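# Bag three coloured balls, put white ball in pan

## Task

Get the orange, blue and green balls completely into the bag, sitting between its two layers (each ball that makes it in counts on its own). The attempt fails if any corner of the bag's opening hangs far past the table edge. No ball counts at all unless, at the end, the white ball lies in the pan, the pan stands upright on open table, and the whole bag rests on the table, with no part of it past the edge or inside the pan. A ball does not count if a gripper still holds it or if closely fitting jaws are touching it. It also does not count if it drops by more than about a fingernail's width when a lip of the bag that is being held up is lowered. Anything that stays in place only because the robot is holding it does not count.

## Robot and tools

Robot: two arms, left_arm and right_arm, each with six joints and a two-finger gripper. Knocking any object off the table fails the task. Expect occasional brief tugs on a held part or pushes on loose objects.

Frame: all positions use one shared scene frame in metres. The origin is on the table top midway between the arms, +z is up, +x points out over the table, and left_arm sits on the +y side. The arm names are labels only and do not match image sides. Printed hand positions can be a little wrong, more so at long reach. The gripper's fingers point along its own +z axis and close along its y axis. end_effector_position is the point between the finger pads, about 1 cm short of the tips.

Joint order, used in every row and in every per-joint list in results: wrist pitch, shoulder, waist, wrist roll, wrist yaw, elbow. Ranges in radians: wrist pitch -1.571 to 1.571, shoulder 0.000 to 3.142, waist -2.618 to 3.054, wrist roll -2.094 to 2.094, wrist yaw -1.571 to 1.571, elbow 0.000 to 3.142. Real ends may differ by up to 0.036 rad. A target more than 0.036 rad past an end, and further out than the joint's last reading, is refused; a target past the real end is clipped there, and the result may print "joint sent to its limit".

A row is one flat list of 14 numbers covering both arms: left_arm's six absolute joint angles (radians, in the order above) then its opening, followed by right_arm's six angles and opening. Both arms must be filled even if one stays still; to keep a joint where it is, repeat its value from "Joint targets". Opening runs from -1 (closed) to +1 (fully open). An optional 12 more numbers, each 0 to 1, scale each joint's stiffness (left six, then right six, same joint order) and persist until changed.

Tools:
execute_actions(actions): a list of actions; each action is a table of up to 15 rows, one per control step of 1/30 s. If fewer rows are given, the last one is held for the remaining steps. An empty list just returns the current state and images.
move(target, speed, blocking): target is one 14-number row of absolute angles and openings. All joints travel together so they finish at the same time, which makes the hand follow a curve; duration is clamped to 0.5 to 10 s. speed (0.01 to 2 rad/s, default 0.5) caps the joint with the longest way to go. Finger openings are sent at the start. The move does not avoid obstacles or the other arm. With blocking=false a result comes after 0.5 s while motion continues; use wait(0) to check, and send wait or stop before any new move or actions.
wait(seconds): 0 to 10 s, arms hold their last command.
stop(): brakes a running move; faster motion needs more room to stop.
zoom_image(camera, region): region is [x0, y0, x1, y1] in image pixels, top-left origin, at most 504 by 504. Cameras: cam_head_left, cam_head_right, cam_high, cam_left_wrist, cam_right_wrist, all 504x504. Calibration (intrinsics and world-to-camera transforms) is supplied but can be slightly off; wrist camera poses follow their arm's joints.
finished_scene(scene): ends the scene permanently; scene is 1 and optional. Replying with no tool call also ends it.

Results: a state line per arm with gripper position and quaternion (wxyz); Joint positions and Joint velocities per arm in the joint order, plus the gap between finger pads in metres (0.094 when fully open); Joint targets, the angles currently being driven toward; grip_measured, the finger opening on the command scale (each gripper may be off by about 1 mm); joint torques (offset, noisy). Calls that ran actions also list joint readings at some steps, with HELD marking steps where an arm's row was held back. A move adds a "move:" line: ending (done, off_target, moving, held, fault), limits=held or limits=none, and each arm's joint farthest from target. "joint command not followed" means a clearance check altered that arm's joint targets.

Motion limits: each step, targets stay within a lead of the measured angle (waist 0.202, shoulder 0.258, elbow 0.238, wrist pitch 0.573, wrist yaw and roll 0.522 rad), and are scaled back if they would shift the gripper over 70 mm. Long motions take several actions; an unfinished motion may need to be commanded again.

Gripping: to hold, command an opening below grip_measured; about 0.03 below holds firmly, less holds gently. Pads push up to roughly 50 to 62 N, less on thin parts under about 2 mm.

Avoid: fast contacts and targets set deep past a contact, which press hard; letting arms collide or shove each other; dropping or slamming objects; sustained heavy holding, since motors warn (MOTOR HOT) from 75 °C, pause the arm at 90 °C, and let it go limp at 100 °C. Release balls and bag before finishing so nothing depends on the robot.

Each tool is called after ">>>" by a JSON object that holds its "method" and its "body", one argument or row to a line.

## Session

>>> {"method": "execute_actions", "body": {
  "actions": []
}}

Scene clock: 0.00 s.
left_arm: end_effector_position=(+0.3974, +0.3532, +0.3980) grip_measured=+1.000 end_effector_quat_wxyz=(+0.699, -0.035, +0.714, +0.032) | right_arm: end_effector_position=(+0.3423, -0.3094, +0.3997) grip_measured=+1.000 end_effector_quat_wxyz=(+0.700, +0.020, +0.714, -0.018)
Joint names: [wrist pitch, shoulder, waist, wrist roll, wrist yaw, elbow]
Joint positions: left_arm=[-0.005  1.047  0.016 -0.003  0.014  1.031  0.094] | right_arm=[-0.005  1.054 -0.007  0.002  0.006  1.04   0.094]
Joint velocities: left_arm=[-0.007  0.007 -0.002  0.007  0.037 -0.002  0.   ] | right_arm=[-0.037 -0.002 -0.007 -0.022  0.066  0.002  0.   ]
Joint torques (N m, as the arm reports them, + toward a larger angle): no reading
Motor temperatures (°C, as the motors report them): left_arm=[25 25 28 28 27 24] | right_arm=[24 25 26 26 26 28]
Joint targets: left_arm=[-0.007 1.041 0.016 -0.004 0.014 1.039] | right_arm=[0.002 1.047 -0.007 0.001 0.006 1.053]
Joint stiffness scale: left_arm=[1. 1. 1. 1. 1. 1.] | right_arm=[1. 1. 1. 1. 1. 1.]

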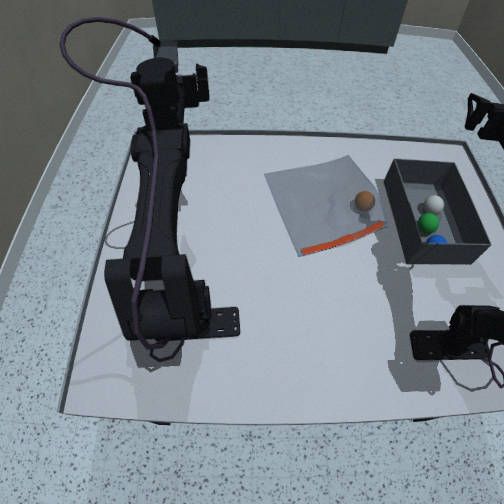

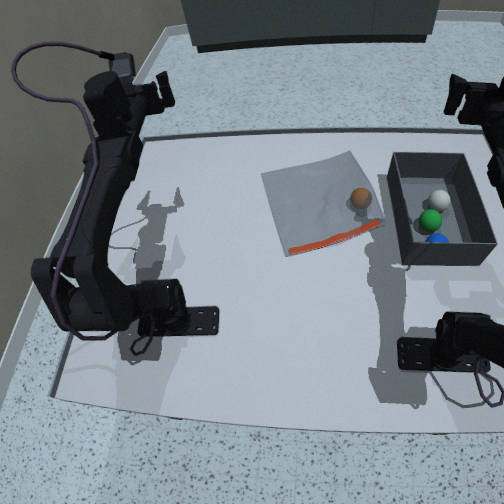

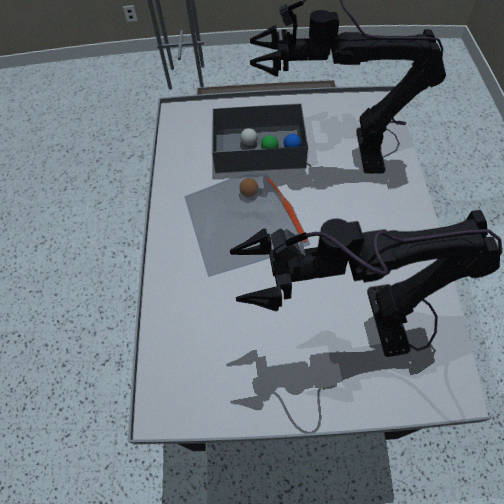

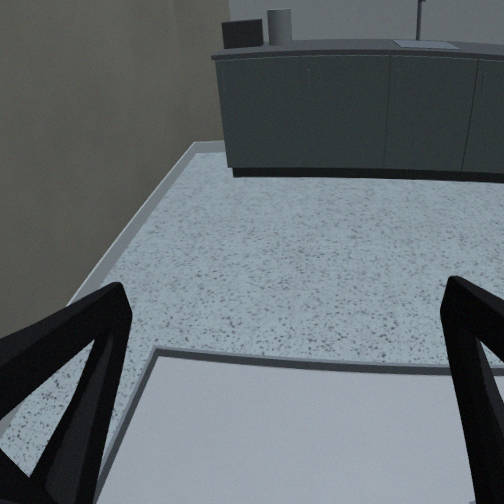

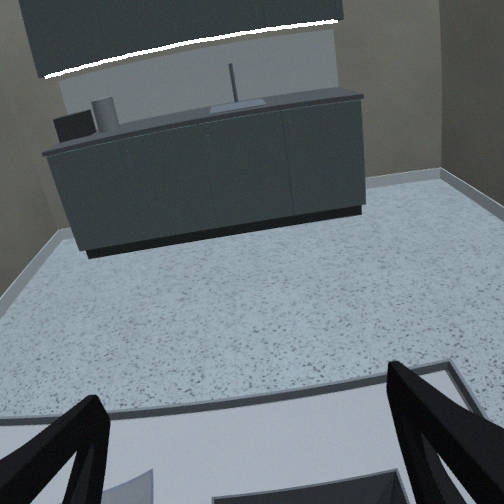

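>>> {"method": "zoom_image", "body": {
  "camera": "cam_head_left",
  "region": [250, 140, 500, 280]
}}

>>> {"method": "zoom_image", "body": {
  "camera": "cam_high",
  "region": [170, 90, 340, 290]
}}

Region (250, 140, 500, 280) of cam_head_left's 504x504 image, scaled by 2.016, with more detail than that image has; it fills the top 282 rows of this view, and the rest is white.

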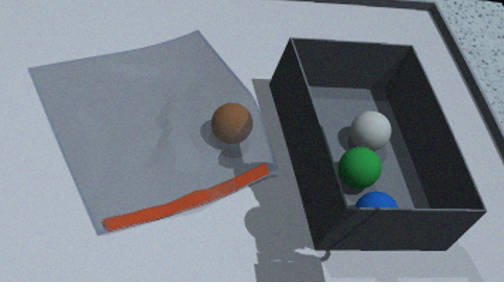

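Region (170, 90, 340, 290) of cam_high's 504x504 image, scaled by 2.520, with more detail than that image has; it fills the left 428 columns of this view, and the rest is white.

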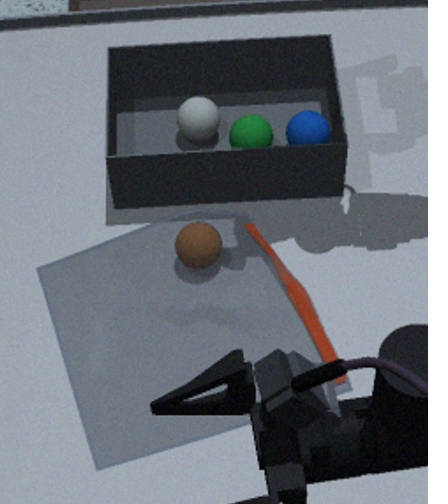

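>>> {"method": "move", "body": {
  "target": [-1.2,1.041,0.016,0,0,1.039,1, 0,1.047,0.5,0,0,1.053,1],
  "speed": 1
}}

>>> {"method": "move", "body": {
  "target": [-1.2,1.041,-0.6,0,0,1.039,1, -1.0,1.5,0.3,0,0,1.2,1],
  "speed": 1
}}

Scene clock: 20.17 s.
left_arm: end_effector_position=(+0.2398, +0.3375, +0.1717) grip_measured=+1.000 end_effector_quat_wxyz=(+0.185, -0.055, +0.981, +0.007) | right_arm: end_effector_position=(+0.3047, -0.1243, +0.3997) grip_measured=+1.000 end_effector_quat_wxyz=(+0.683, -0.156, +0.697, +0.155)
Joint names: [wrist pitch, shoulder, waist, wrist roll, wrist yaw, elbow]
Joint positions: left_arm=[-1.183  1.047  0.016 -0.003  0.006  1.031  0.094] | right_arm=[-0.005  1.054  0.489  0.002  0.004  1.04   0.094]
Joint velocities: left_arm=[-0.022 -0.002 -0.002  0.051 -0.066 -0.002  0.   ] | right_arm=[-0.051 -0.007 -0.002  0.095 -0.007  0.007  0.   ]
Joint torques (N m, as the arm reports them, + toward a larger angle): left_arm=[ 0.71 -3.16  0.    0.03 -0.04  6.44] | right_arm=[ 2.55 -2.67  0.79 -0.05 -0.05  6.86]
Motor temperatures (°C, as the motors report them): left_arm=[28 26 28 28 27 26] | right_arm=[28 25 26 26 26 29]
Joint targets: left_arm=[-1.200 1.041 0.016 0.000 -0.000 1.039] | right_arm=[0.000 1.047 0.500 -0.000 0.000 1.053]
Joint stiffness scale: left_arm=[1. 1. 1. 1. 1. 1.] | right_arm=[1. 1. 1. 1. 1. 1.]
move: done; limits=none; left_arm: farthest joint: the wrist pitch, 0.017 radians from its target (1.195 radians at the start); right_arm: farthest joint: the elbow, 0.013 radians from its target (0.013 radians at the start)
camera_calibration (this result's frames):
cam_left_wrist: T_world_to_cam=[[0.07351, -0.992766, -0.0949265, 0.3371], [-0.964121, -0.0950877, 0.247848, 0.237394], [-0.255082, 0.0733013, -0.964137, 0.308489], [0, 0, 0, 1]] pos_world=[0.282787, 0.334622, 0.270588]
cam_right_wrist: T_world_to_cam=[[0.402116, -0.903349, -0.14921, -0.177194], [-0.47709, -0.0676378, -0.876248, 0.542481], [0.781465, 0.423539, -0.458177, 0.113219], [0, 0, 0, 1]] pos_world=[0.241588, -0.171328, 0.500783]

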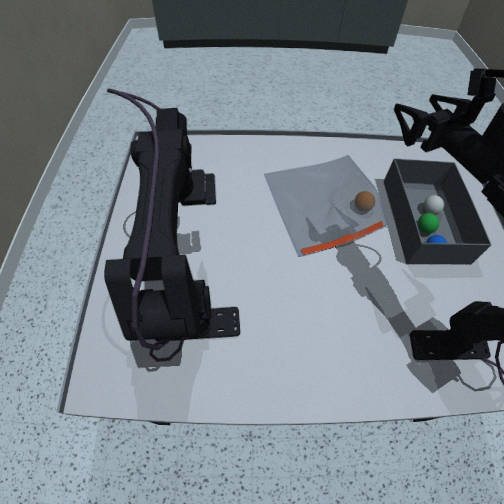

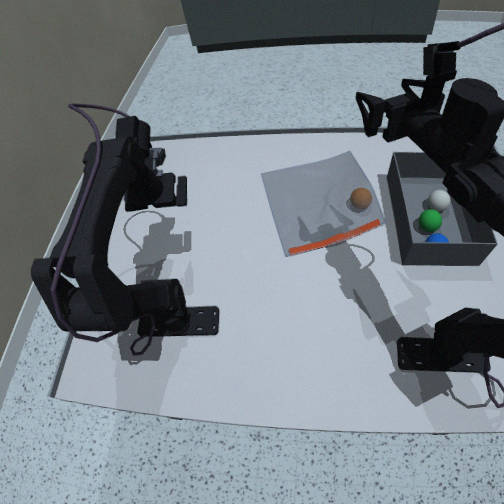

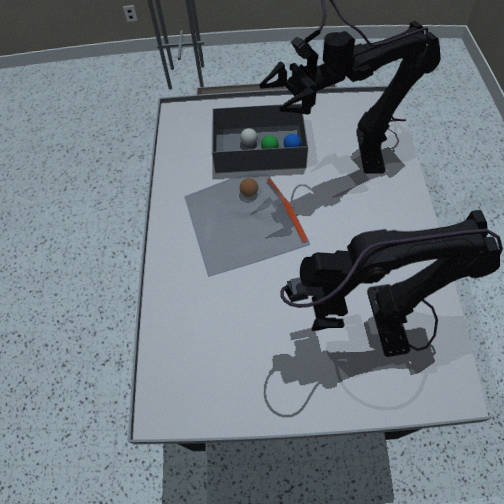

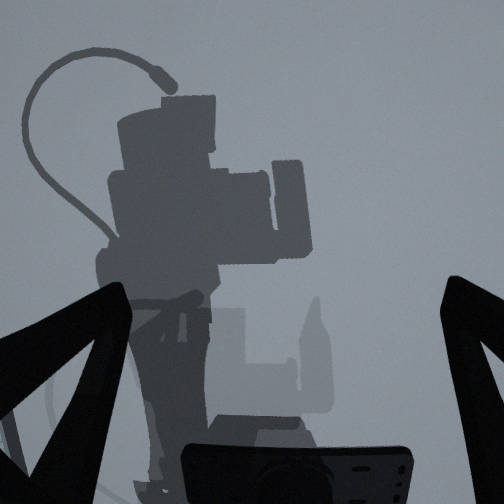

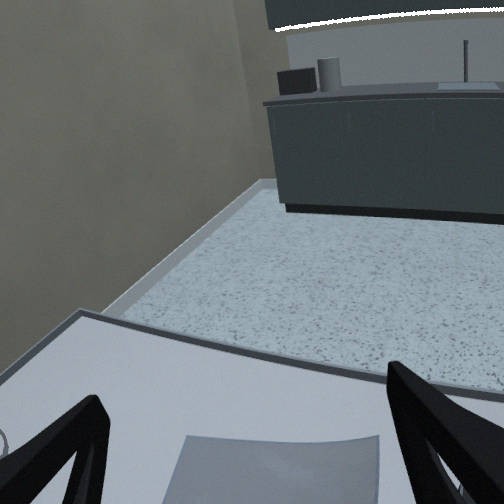

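Scene clock: 22.03 s.
left_arm: end_effector_position=(+0.2145, +0.2074, +0.1717) grip_measured=+1.000 end_effector_quat_wxyz=(+0.179, +0.239, +0.953, -0.046) | right_arm: end_effector_position=(+0.2576, -0.2079, +0.1138) grip_measured=+1.000 end_effector_quat_wxyz=(+0.115, -0.132, +0.984, +0.014)
Joint names: [wrist pitch, shoulder, waist, wrist roll, wrist yaw, elbow]
Joint positions: left_arm=[-1.183  1.047 -0.588 -0.003  0.001  1.031  0.094] | right_arm=[-0.993  1.504  0.311  0.002  0.004  1.159  0.094]
Joint velocities: left_arm=[-0.007  0.002  0.002 -0.037  0.007  0.022  0.   ] | right_arm=[-0.11  -0.007 -0.007 -0.051  0.022  0.002  0.   ]
Joint torques (N m, as the arm reports them, + toward a larger angle): left_arm=[ 0.68 -3.12 -0.78  0.02  0.    6.44] | right_arm=[ 1.15 -5.04 -0.73 -0.05 -0.05  7.94]
Motor temperatures (°C, as the motors report them): left_arm=[28 26 28 28 27 26] | right_arm=[28 25 26 26 26 30]
Joint targets: left_arm=[-1.200 1.041 -0.600 0.000 -0.000 1.039] | right_arm=[-1.000 1.500 0.300 -0.000 0.000 1.200]
Joint stiffness scale: left_arm=[1. 1. 1. 1. 1. 1.] | right_arm=[1. 1. 1. 1. 1. 1.]
move: off_target (right_arm); limits=none; left_arm: farthest joint: the wrist pitch, 0.017 radians from its target (0.017 radians at the start); right_arm: farthest joint: the elbow, 0.041 radians from its target (0.160 radians at the start)
camera_calibration (this result's frames):
cam_left_wrist: T_world_to_cam=[[-0.501955, -0.859191, -0.0991558, 0.306251], [-0.848622, 0.46713, 0.248255, 0.0591587], [-0.16698, 0.208759, -0.963606, 0.264446], [0, 0, 0, 1]] pos_world=[0.248085, 0.180288, 0.270502]
cam_right_wrist: T_world_to_cam=[[0.117338, -0.99305, -0.0091903, -0.237687], [-0.967089, -0.116365, 0.226271, 0.254501], [-0.225768, -0.0176624, -0.974021, 0.280937], [0, 0, 0, 1]] pos_world=[0.337441, -0.201458, 0.213867]

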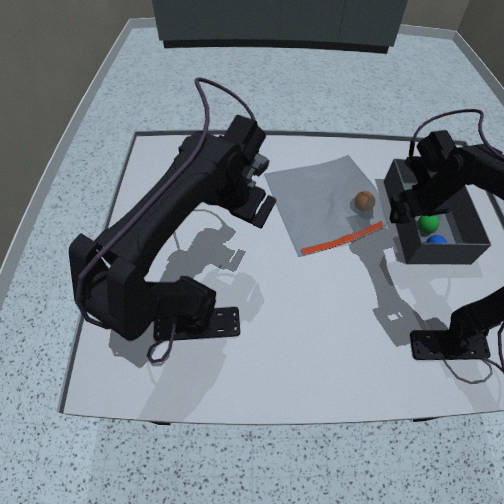

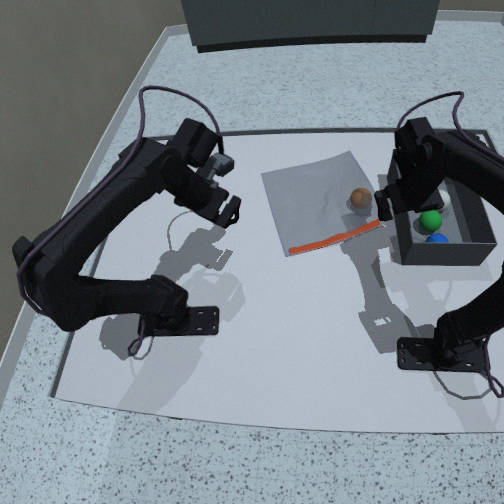

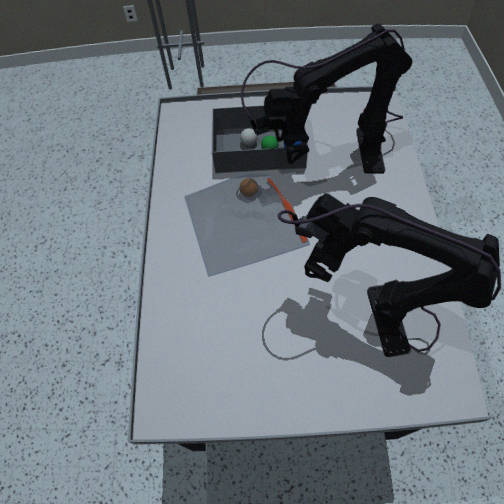

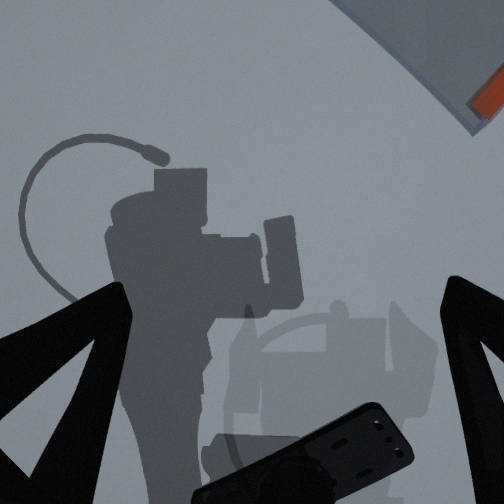

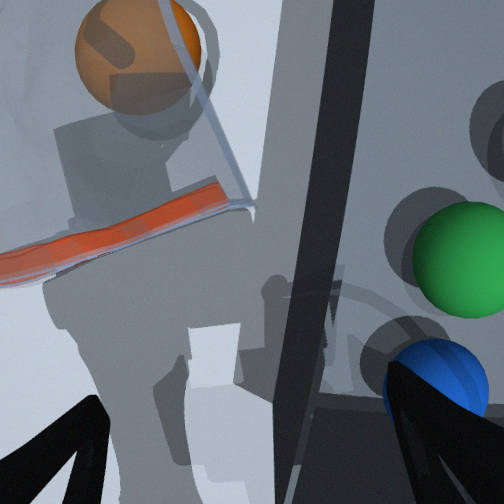

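>>> {"method": "zoom_image", "body": {
  "camera": "cam_right_wrist",
  "region": [0, 150, 280, 310]
}}

>>> {"method": "zoom_image", "body": {
  "camera": "cam_head_right",
  "region": [280, 180, 400, 265]
}}

Region (0, 150, 280, 310) of cam_right_wrist's 504x504 image, scaled by 1.800, with more detail than that image has; it fills the top 288 rows of this view, and the rest is white.

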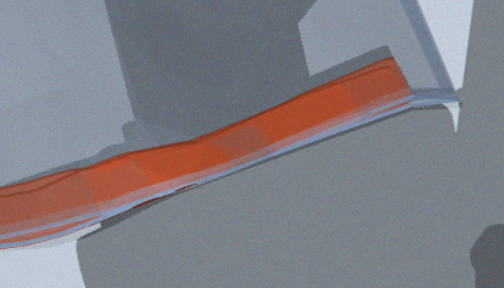

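Region (280, 180, 400, 265) of cam_head_right's 504x504 image, scaled by 4.200, with more detail than that image has; it fills the top 357 rows of this view, and the rest is white.

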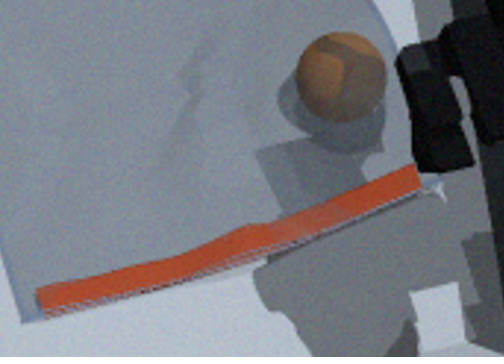

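>>> {"method": "move", "body": {
  "target": [-1.3,1.7,-0.9,1.0,0,1.7,1, -1.3,1.4,0.3,0,0,1.45,1],
  "speed": 1
}}

>>> {"method": "move", "body": {
  "target": [-1.386,2.30,-1.071,1.4,0,2.135,0.0, -1.45,1.5,-0.05,0,0,1.5,1],
  "speed": 0.8
}}

Scene clock: 62.07 s.
left_arm: end_effector_position=(+0.2726, +0.0520, +0.1934) grip_measured=+1.000 end_effector_quat_wxyz=(+0.130, +0.774, +0.620, +0.013) | right_arm: end_effector_position=(+0.2394, -0.2130, +0.1988) grip_measured=+1.000 end_effector_quat_wxyz=(+0.134, -0.132, +0.982, +0.016)
Joint names: [wrist pitch, shoulder, waist, wrist roll, wrist yaw, elbow]
Joint positions: left_arm=[-1.281  1.702 -0.892  0.991 -0.     1.674  0.094] | right_arm=[-1.294  1.417  0.311  0.002  0.004  1.412  0.094]
Joint velocities: left_arm=[-0.007 -0.002 -0.007 -0.007  0.007  0.007  0.   ] | right_arm=[ 0.007 -0.002  0.002  0.022 -0.037 -0.007  0.   ]
Joint torques (N m, as the arm reports them, + toward a larger angle): left_arm=[ 0.48 -9.   -0.55  0.09  0.01  7.68] | right_arm=[ 1.23 -5.23 -0.72 -0.05 -0.05  7.6 ]
Motor temperatures (°C, as the motors report them): left_arm=[26 26 28 28 27 26] | right_arm=[26 26 26 26 26 31]
Joint targets: left_arm=[-1.300 1.700 -0.900 1.000 -0.000 1.700] | right_arm=[-1.300 1.400 0.300 0.000 0.000 1.450]
Joint stiffness scale: left_arm=[1. 1. 1. 1. 1. 1.] | right_arm=[1. 1. 1. 1. 1. 1.]
move: off_target (left_arm, right_arm); limits=none; left_arm: farthest joint: the elbow, 0.026 radians from its target (0.669 radians at the start); right_arm: farthest joint: the elbow, 0.038 radians from its target (0.291 radians at the start)
camera_calibration (this result's frames):
cam_left_wrist: T_world_to_cam=[[-0.919504, 0.24843, -0.304622, 0.300118], [0.0909828, 0.888427, 0.449911, -0.141369], [0.382405, 0.385979, -0.839515, 0.144548], [0, 0, 0, 1]] pos_world=[0.233546, -0.00475429, 0.276376]
cam_right_wrist: T_world_to_cam=[[0.117793, -0.992924, -0.015085, -0.238681], [-0.97487, -0.118517, 0.188635, 0.225964], [-0.189088, -0.00751399, -0.981931, 0.354513], [0, 0, 0, 1]] pos_world=[0.315434, -0.207547, 0.301882]

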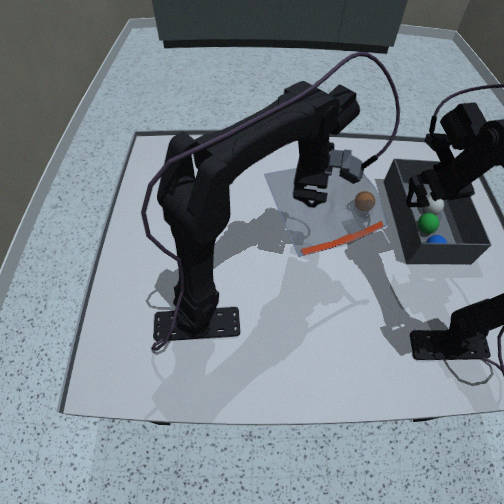

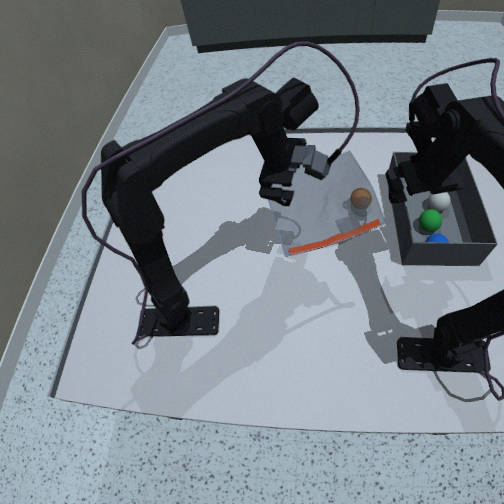

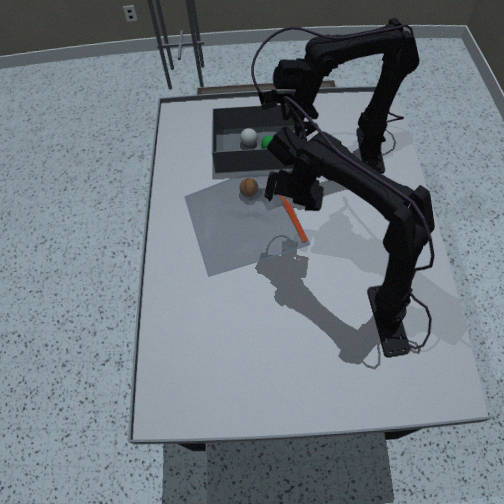

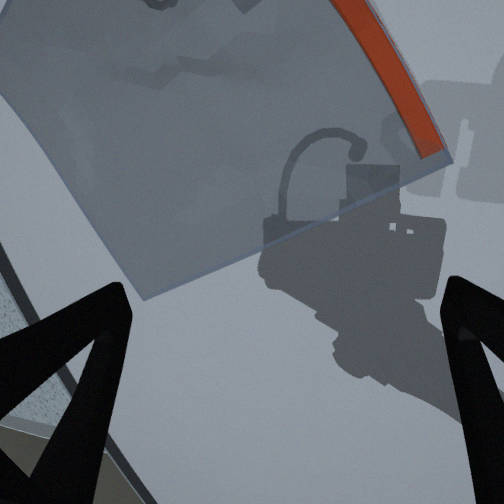

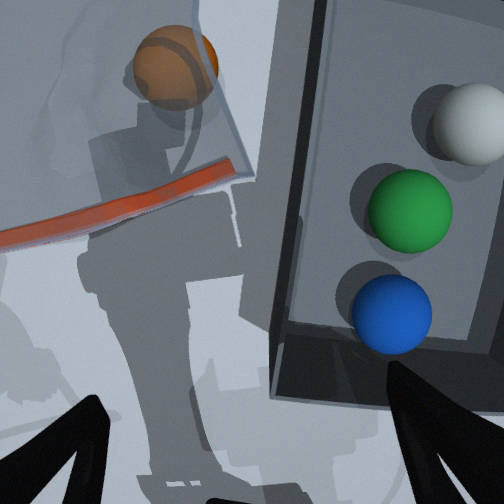

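Scene clock: 63.67 s.
left_arm: end_effector_position=(+0.2712, -0.0594, +0.0737) grip_measured=+0.003 end_effector_quat_wxyz=(+0.001, +0.925, +0.379, +0.001) | right_arm: end_effector_position=(+0.2276, -0.3125, +0.1848) grip_measured=+1.000 end_effector_quat_wxyz=(+0.044, +0.042, +0.998, -0.003)
Joint names: [wrist pitch, shoulder, waist, wrist roll, wrist yaw, elbow]
Joint positions: left_arm=[-1.365  2.314 -1.068  1.39  -0.002  2.11   0.047] | right_arm=[-1.443  1.498 -0.042  0.002  0.002  1.458  0.094]
Joint velocities: left_arm=[-0.022 -0.002  0.002 -0.051  0.022  0.007  0.   ] | right_arm=[-0.051 -0.027 -0.002  0.007  0.022  0.007  0.   ]
Joint torques (N m, as the arm reports them, + toward a larger angle): left_arm=[  0.04 -15.25  -0.24   0.09   0.02   7.29] | right_arm=[ 0.87 -4.19 -0.58 -0.05 -0.04  7.63]
Motor temperatures (°C, as the motors report them): left_arm=[26 26 28 28 27 26] | right_arm=[26 26 26 26 26 31]
Joint targets: left_arm=[-1.386 2.300 -1.071 1.400 0.000 2.135] | right_arm=[-1.450 1.500 -0.050 0.000 -0.000 1.500]
Joint stiffness scale: left_arm=[1. 1. 1. 1. 1. 1.] | right_arm=[1. 1. 1. 1. 1. 1.]
move: off_target (left_arm, right_arm); limits=none; left_arm: farthest joint: the elbow, 0.025 radians from its target (0.461 radians at the start); right_arm: farthest joint: the elbow, 0.042 radians from its target (0.088 radians at the start)
camera_calibration (this result's frames):
cam_left_wrist: T_world_to_cam=[[-0.646674, 0.758125, -0.0840167, 0.230044], [0.584448, 0.563259, 0.584089, -0.151454], [0.490136, 0.328612, -0.80733, 0.0525058], [0, 0, 0, 1]] pos_world=[0.211546, -0.106348, 0.15018]
cam_right_wrist: T_world_to_cam=[[-0.2323, -0.972585, 0.0107124, -0.255121], [-0.905807, 0.220336, 0.361893, 0.263444], [-0.354332, 0.0743643, -0.932158, 0.391747], [0, 0, 0, 1]] pos_world=[0.318173, -0.335306, 0.272564]

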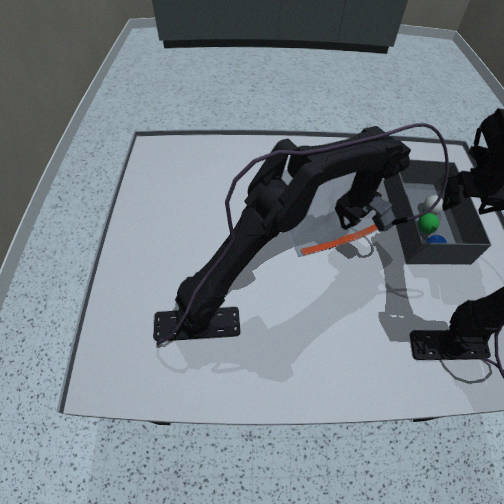

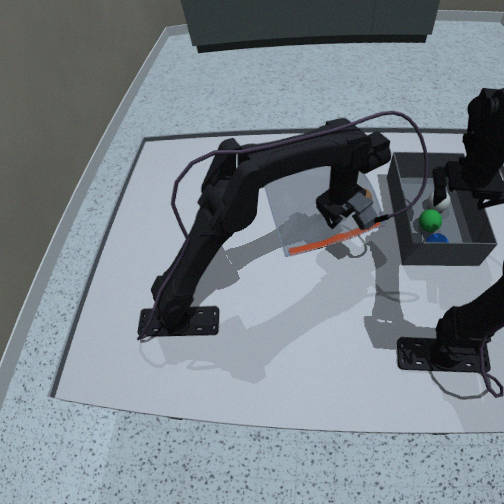

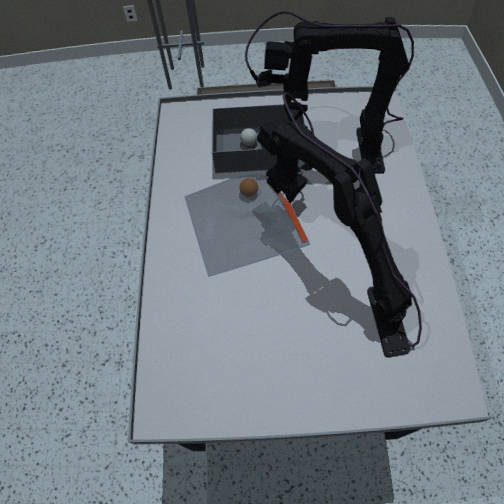

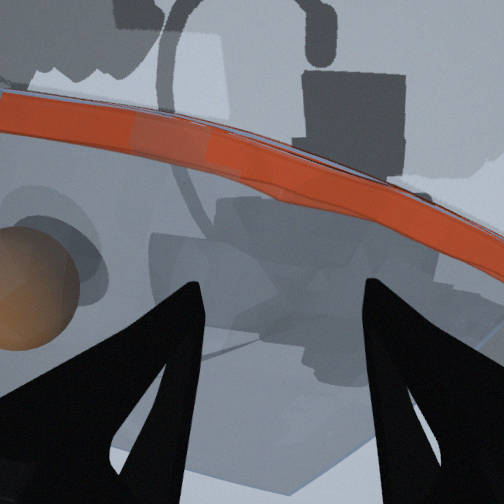

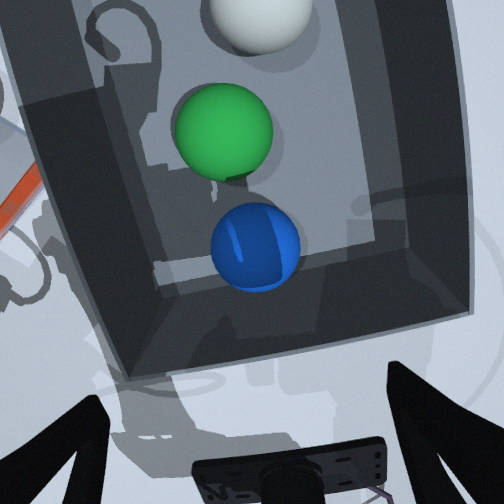

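>>> {"method": "move", "body": {
  "target": [-1.195,2.30,-1.071,1.8,0,1.96,-0.2, -1.45,1.5,-0.05,0,0,1.5,1],
  "speed": 0.5
}}

Scene clock: 74.43 s.
left_arm: end_effector_position=(+0.2733, -0.0625, +0.0384) grip_measured=-0.197 end_effector_quat_wxyz=(+0.010, +0.982, +0.187, +0.005) | right_arm: end_effector_position=(+0.2275, -0.3125, +0.1848) grip_measured=+1.000 end_effector_quat_wxyz=(+0.044, +0.042, +0.998, -0.003)
Joint names: [wrist pitch, shoulder, waist, wrist roll, wrist yaw, elbow]
Joint positions: left_arm=[-1.205  2.314 -1.068  1.79  -0.002  1.97   0.038] | right_arm=[-1.443  1.498 -0.042  0.002  0.002  1.458  0.094]
Joint velocities: left_arm=[-0.007 -0.012 -0.002 -0.051  0.051  0.007  0.001] | right_arm=[ 0.022  0.017 -0.002 -0.066 -0.037 -0.017  0.   ]
Joint torques (N m, as the arm reports them, + toward a larger angle): left_arm=[  0.31 -15.31  -0.21   0.1    0.02   4.67] | right_arm=[ 0.86 -4.21 -0.56 -0.05 -0.04  7.62]
Motor temperatures (°C, as the motors report them): left_arm=[26 29 28 28 27 26] | right_arm=[25 26 26 26 26 31]
Joint targets: left_arm=[-1.195 2.300 -1.071 1.800 0.000 1.960] | right_arm=[-1.450 1.500 -0.050 -0.000 -0.000 1.500]
Joint stiffness scale: left_arm=[1. 1. 1. 1. 1. 1.] | right_arm=[1. 1. 1. 1. 1. 1.]
move: off_target (right_arm); limits=none; left_arm: farthest joint: the shoulder, 0.014 radians from its target (0.014 radians at the start); right_arm: farthest joint: the elbow, 0.042 radians from its target (0.042 radians at the start)
camera_calibration (this result's frames):
cam_left_wrist: T_world_to_cam=[[-0.299165, 0.948707, -0.102251, 0.148414], [0.750882, 0.300186, 0.588272, -0.192471], [0.588792, 0.0992122, -0.802173, -0.0174369], [0, 0, 0, 1]] pos_world=[0.19919, -0.0812942, 0.114413]
cam_right_wrist: T_world_to_cam=[[-0.232296, -0.972586, 0.0107701, -0.255147], [-0.905669, 0.220325, 0.362244, 0.26326], [-0.354686, 0.0743937, -0.932021, 0.391769], [0, 0, 0, 1]] pos_world=[0.318112, -0.335301, 0.272521]

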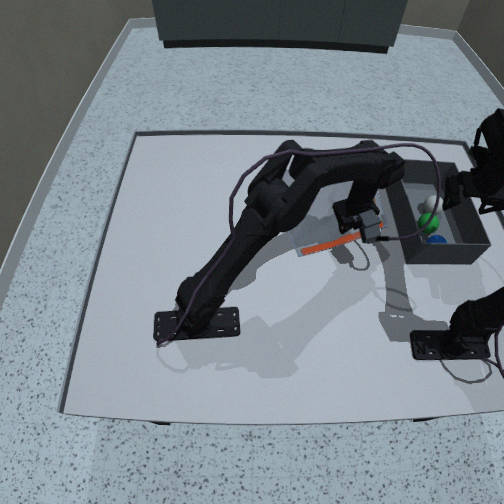

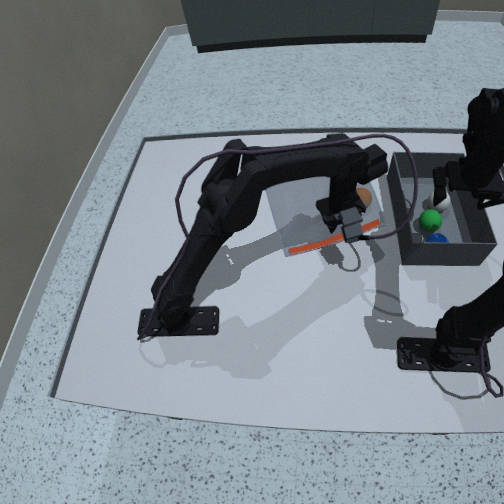

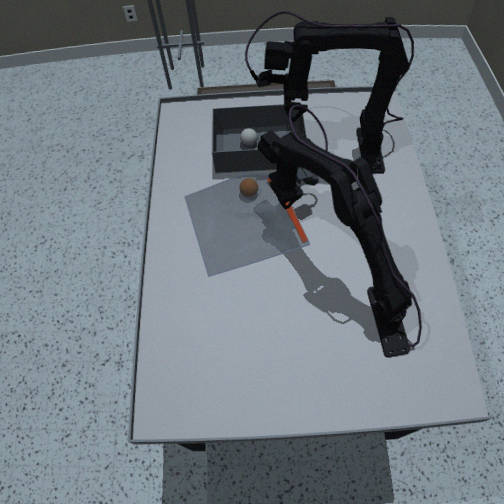

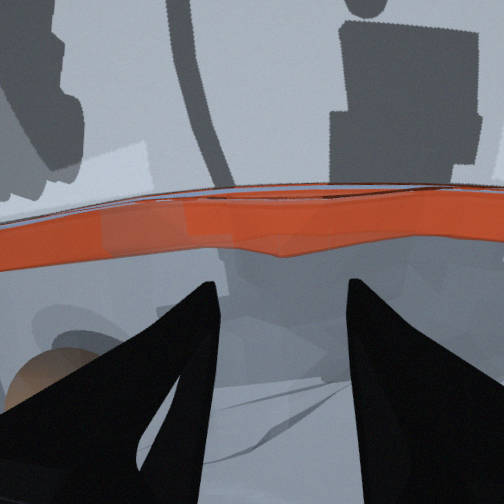

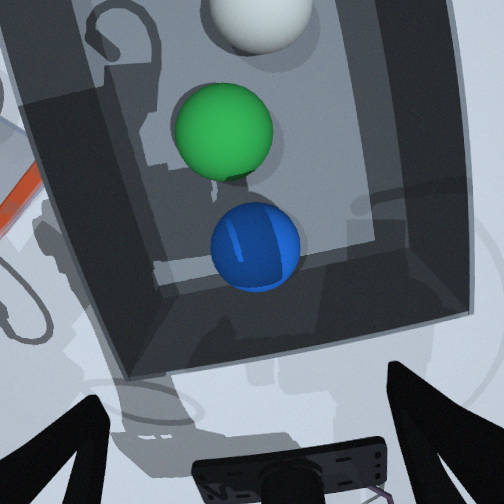

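>>> {"method": "zoom_image", "body": {
  "camera": "cam_left_wrist",
  "region": [60, 160, 460, 290]
}}

Region (60, 160, 460, 290) of cam_left_wrist's 504x504 image, scaled by 1.260, with more detail than that image has; it fills the top 164 rows of this view, and the rest is white.

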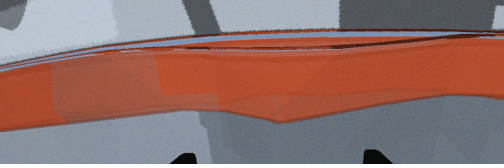

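>>> {"method": "move", "body": {
  "target": [-1.135,2.30,-1.071,1.8,0,1.875,-0.1, -1.45,1.5,-0.05,0,0,1.5,1],
  "speed": 0.15
}}

Scene clock: 83.63 s.
left_arm: end_effector_position=(+0.2681, -0.0548, +0.0173) grip_measured=-0.103 end_effector_quat_wxyz=(-0.002, +0.982, +0.187, +0.000) | right_arm: end_effector_position=(+0.2275, -0.3125, +0.1848) grip_measured=+1.000 end_effector_quat_wxyz=(+0.044, +0.042, +0.998, -0.003)
Joint names: [wrist pitch, shoulder, waist, wrist roll, wrist yaw, elbow]
Joint positions: left_arm=[-1.146  2.314 -1.068  1.791 -0.002  1.886  0.042] | right_arm=[-1.443  1.498 -0.042  0.002  0.002  1.458  0.094]
Joint velocities: left_arm=[-0.066 -0.007  0.012 -0.022 -0.007  0.037 -0.001] | right_arm=[-0.037  0.017 -0.012 -0.022  0.007 -0.012  0.   ]
Joint torques (N m, as the arm reports them, + toward a larger angle): left_arm=[  0.29 -15.17  -0.23   0.1    0.03   4.57] | right_arm=[ 0.86 -4.21 -0.57 -0.05 -0.03  7.62]
Motor temperatures (°C, as the motors report them): left_arm=[26 30 28 28 27 26] | right_arm=[25 26 26 26 26 31]
Joint targets: left_arm=[-1.135 2.300 -1.071 1.800 -0.000 1.875] | right_arm=[-1.450 1.500 -0.050 -0.000 0.000 1.500]
Joint stiffness scale: left_arm=[1. 1. 1. 1. 1. 1.] | right_arm=[1. 1. 1. 1. 1. 1.]
move: off_target (right_arm); limits=none; left_arm: farthest joint: the shoulder, 0.014 radians from its target (0.014 radians at the start); right_arm: farthest joint: the elbow, 0.042 radians from its target (0.042 radians at the start)
camera_calibration (this result's frames):
cam_left_wrist: T_world_to_cam=[[-0.299715, 0.950817, -0.078223, 0.137167], [0.759384, 0.287395, 0.58373, -0.181292], [0.577501, 0.115551, -0.808171, -0.0280763], [0, 0, 0, 1]] pos_world=[0.194995, -0.0750744, 0.0938648]
cam_right_wrist: T_world_to_cam=[[-0.232296, -0.972586, 0.0107701, -0.255147], [-0.905669, 0.220325, 0.362244, 0.26326], [-0.354686, 0.0743937, -0.932021, 0.391769], [0, 0, 0, 1]] pos_world=[0.318112, -0.335301, 0.272521]

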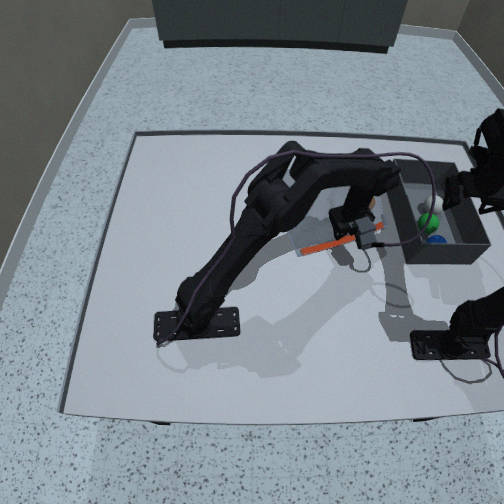

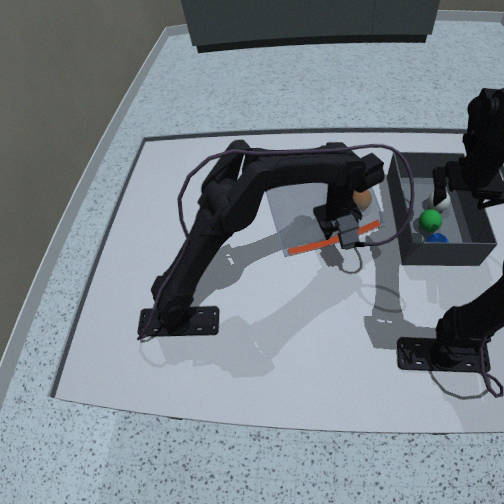

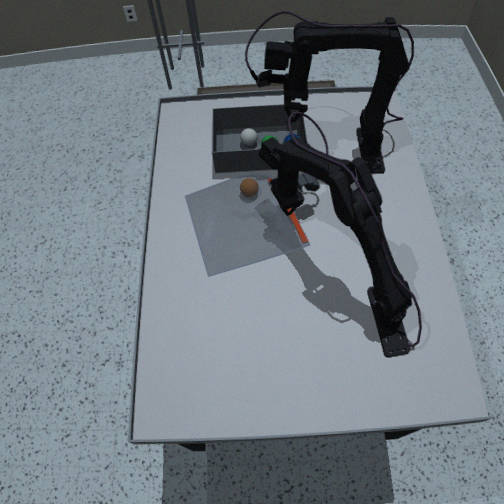

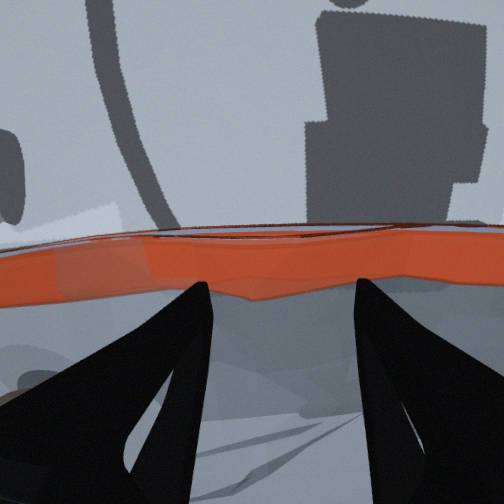

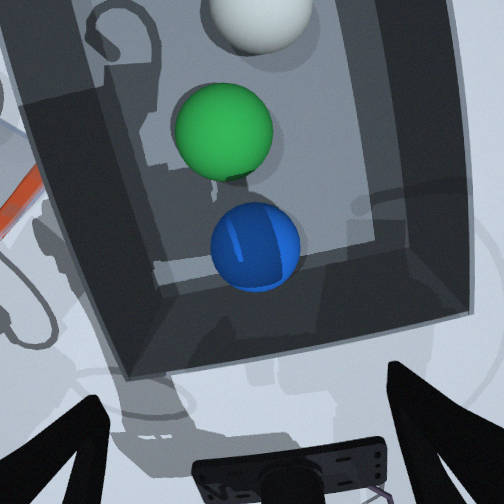

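>>> {"method": "move", "body": {
  "target": [-1.10,2.318,-1.088,1.8,0,1.875,-0.1, -1.45,1.5,-0.05,0,0,1.5,1],
  "speed": 0.05
}}

Scene clock: 88.97 s.
left_arm: end_effector_position=(+0.2691, -0.0643, +0.0174) grip_measured=-0.103 end_effector_quat_wxyz=(+0.014, +0.983, +0.182, +0.007) | right_arm: end_effector_position=(+0.2275, -0.3125, +0.1848) grip_measured=+1.000 end_effector_quat_wxyz=(+0.044, +0.042, +0.998, -0.003)
Joint names: [wrist pitch, shoulder, waist, wrist roll, wrist yaw, elbow]
Joint positions: left_arm=[-1.111  2.314 -1.078  1.791 -0.002  1.886  0.042] | right_arm=[-1.443  1.498 -0.042  0.002  0.002  1.458  0.094]
Joint velocities: left_arm=[0.007 0.002 0.002 0.022 0.051 0.002 0.001] | right_arm=[-0.007 -0.017 -0.032 -0.066  0.037 -0.007  0.   ]
Joint torques (N m, as the arm reports them, + toward a larger angle): left_arm=[  0.37 -13.62  -0.68   0.09   0.01   4.61] | right_arm=[ 0.86 -4.21 -0.56 -0.05 -0.03  7.62]
Motor temperatures (°C, as the motors report them): left_arm=[26 30 28 28 27 26] | right_arm=[25 26 26 26 26 31]
Joint targets: left_arm=[-1.100 2.318 -1.088 1.800 0.000 1.875] | right_arm=[-1.450 1.500 -0.050 -0.000 -0.000 1.500]
Joint stiffness scale: left_arm=[1. 1. 1. 1. 1. 1.] | right_arm=[1. 1. 1. 1. 1. 1.]
move: off_target (right_arm); limits=none; left_arm: farthest joint: the elbow, 0.011 radians from its target (0.011 radians at the start); right_arm: farthest joint: the elbow, 0.042 radians from its target (0.042 radians at the start)
camera_calibration (this result's frames):
cam_left_wrist: T_world_to_cam=[[-0.288474, 0.951036, -0.110965, 0.144162], [0.751056, 0.296637, 0.589849, -0.176676], [0.593884, 0.0868154, -0.799853, -0.0338922], [0, 0, 0, 1]] pos_world=[0.194409, -0.0817526, 0.0931003]
cam_right_wrist: T_world_to_cam=[[-0.232296, -0.972586, 0.0107701, -0.255147], [-0.905669, 0.220325, 0.362244, 0.26326], [-0.354686, 0.0743937, -0.932021, 0.391769], [0, 0, 0, 1]] pos_world=[0.318112, -0.335301, 0.272521]

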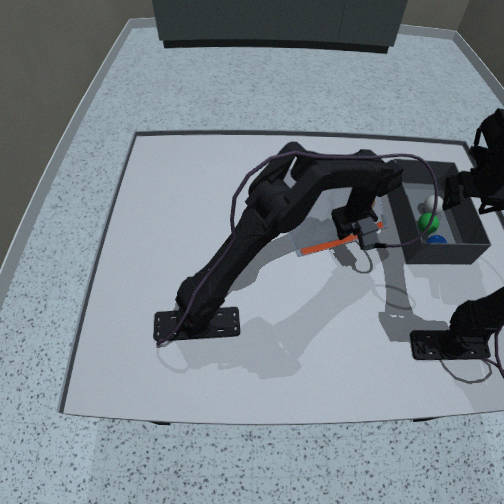

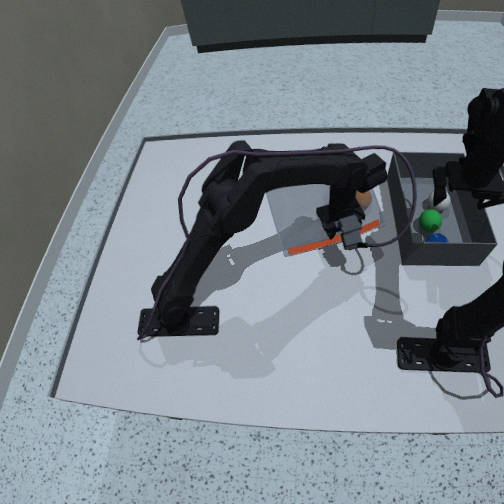

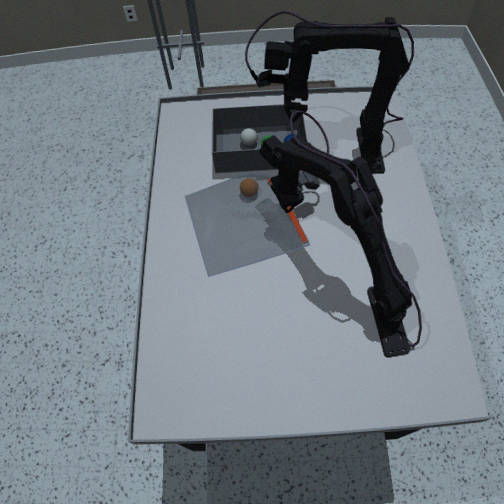

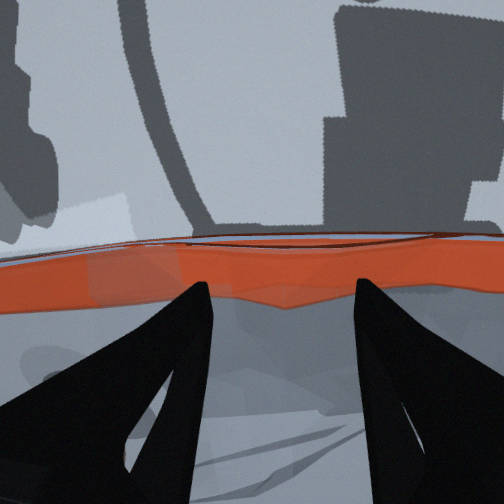

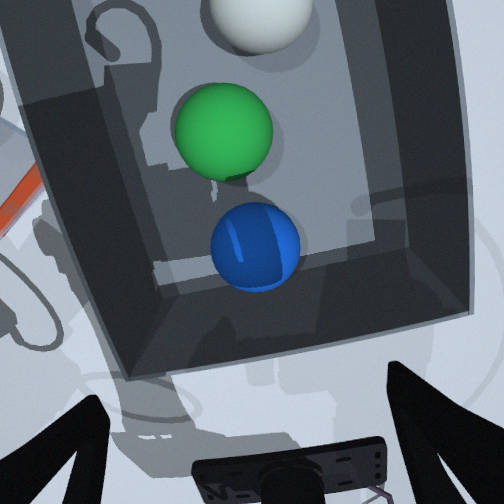

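Centered. Push the shoulder further.

>>> {"method": "move", "body": {
  "target": [-1.10,2.345,-1.088,1.8,0,1.875,-0.1, -1.45,1.5,-0.05,0,0,1.5,1],
  "speed": 0.05
}}

Scene clock: 93.37 s.
left_arm: end_effector_position=(+0.2682, -0.0629, +0.0099) grip_measured=-0.103 end_effector_quat_wxyz=(+0.006, +0.983, +0.182, +0.004) | right_arm: end_effector_position=(+0.2275, -0.3125, +0.1848) grip_measured=+1.000 end_effector_quat_wxyz=(+0.044, +0.042, +0.998, -0.003)
Joint names: [wrist pitch, shoulder, waist, wrist roll, wrist yaw, elbow]
Joint positions: left_arm=[-1.111  2.331 -1.078  1.791 -0.002  1.886  0.042] | right_arm=[-1.443  1.498 -0.042  0.002  0.002  1.458  0.094]
Joint velocities: left_arm=[-0.037  0.002 -0.002 -0.037  0.037 -0.007  0.001] | right_arm=[-0.051  0.022 -0.012 -0.037  0.007  0.007  0.   ]
Joint torques (N m, as the arm reports them, + toward a larger angle): left_arm=[  0.32 -12.79  -0.67   0.09   0.03   4.59] | right_arm=[ 0.86 -4.21 -0.55 -0.05 -0.03  7.62]
Motor temperatures (°C, as the motors report them): left_arm=[26 30 28 28 27 26] | right_arm=[25 26 26 26 26 31]
Joint targets: left_arm=[-1.100 2.345 -1.088 1.800 -0.000 1.875] | right_arm=[-1.450 1.500 -0.050 0.000 0.000 1.500]
Joint stiffness scale: left_arm=[1. 1. 1. 1. 1. 1.] | right_arm=[1. 1. 1. 1. 1. 1.]
move: off_target (right_arm); limits=none; left_arm: farthest joint: the shoulder, 0.014 radians from its target (0.031 radians at the start); right_arm: farthest joint: the elbow, 0.042 radians from its target (0.042 radians at the start)
camera_calibration (this result's frames):
cam_left_wrist: T_world_to_cam=[[-0.28943, 0.952476, -0.0949715, 0.141898], [0.756517, 0.288408, 0.586944, -0.173958], [0.586441, 0.0980313, -0.804038, -0.0366563], [0, 0, 0, 1]] pos_world=[0.194168, -0.0813898, 0.0861066]
cam_right_wrist: T_world_to_cam=[[-0.232296, -0.972586, 0.0107701, -0.255147], [-0.905669, 0.220325, 0.362244, 0.26326], [-0.354686, 0.0743937, -0.932021, 0.391769], [0, 0, 0, 1]] pos_world=[0.318112, -0.335301, 0.272521]

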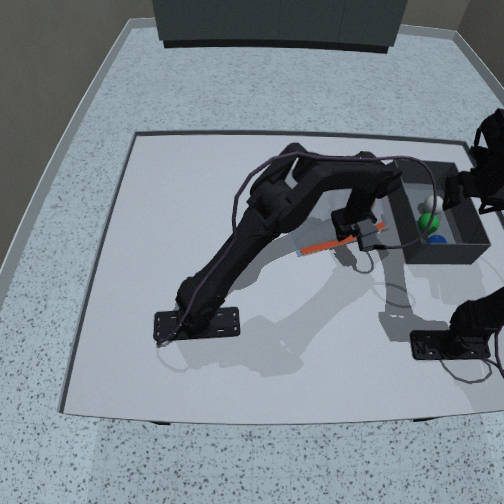

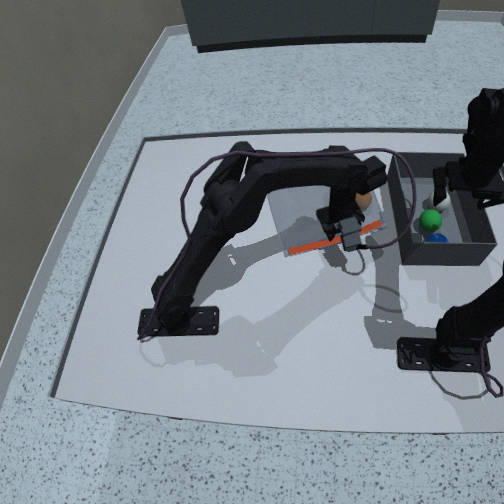

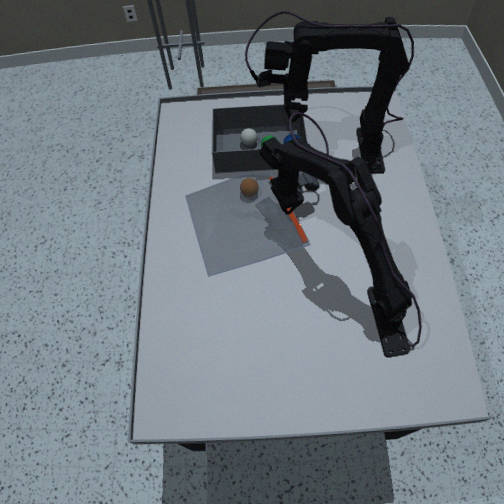

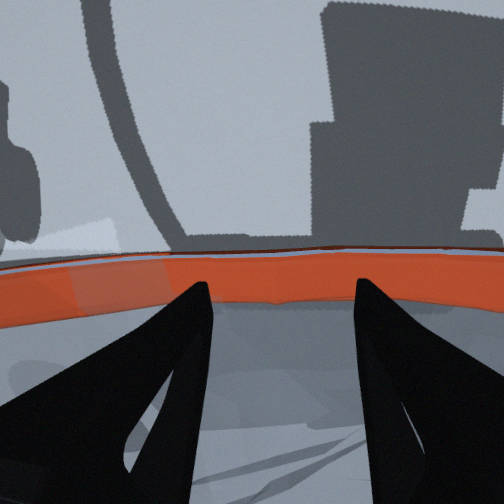

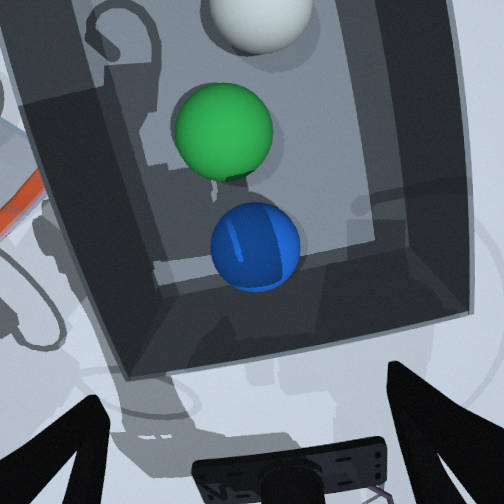

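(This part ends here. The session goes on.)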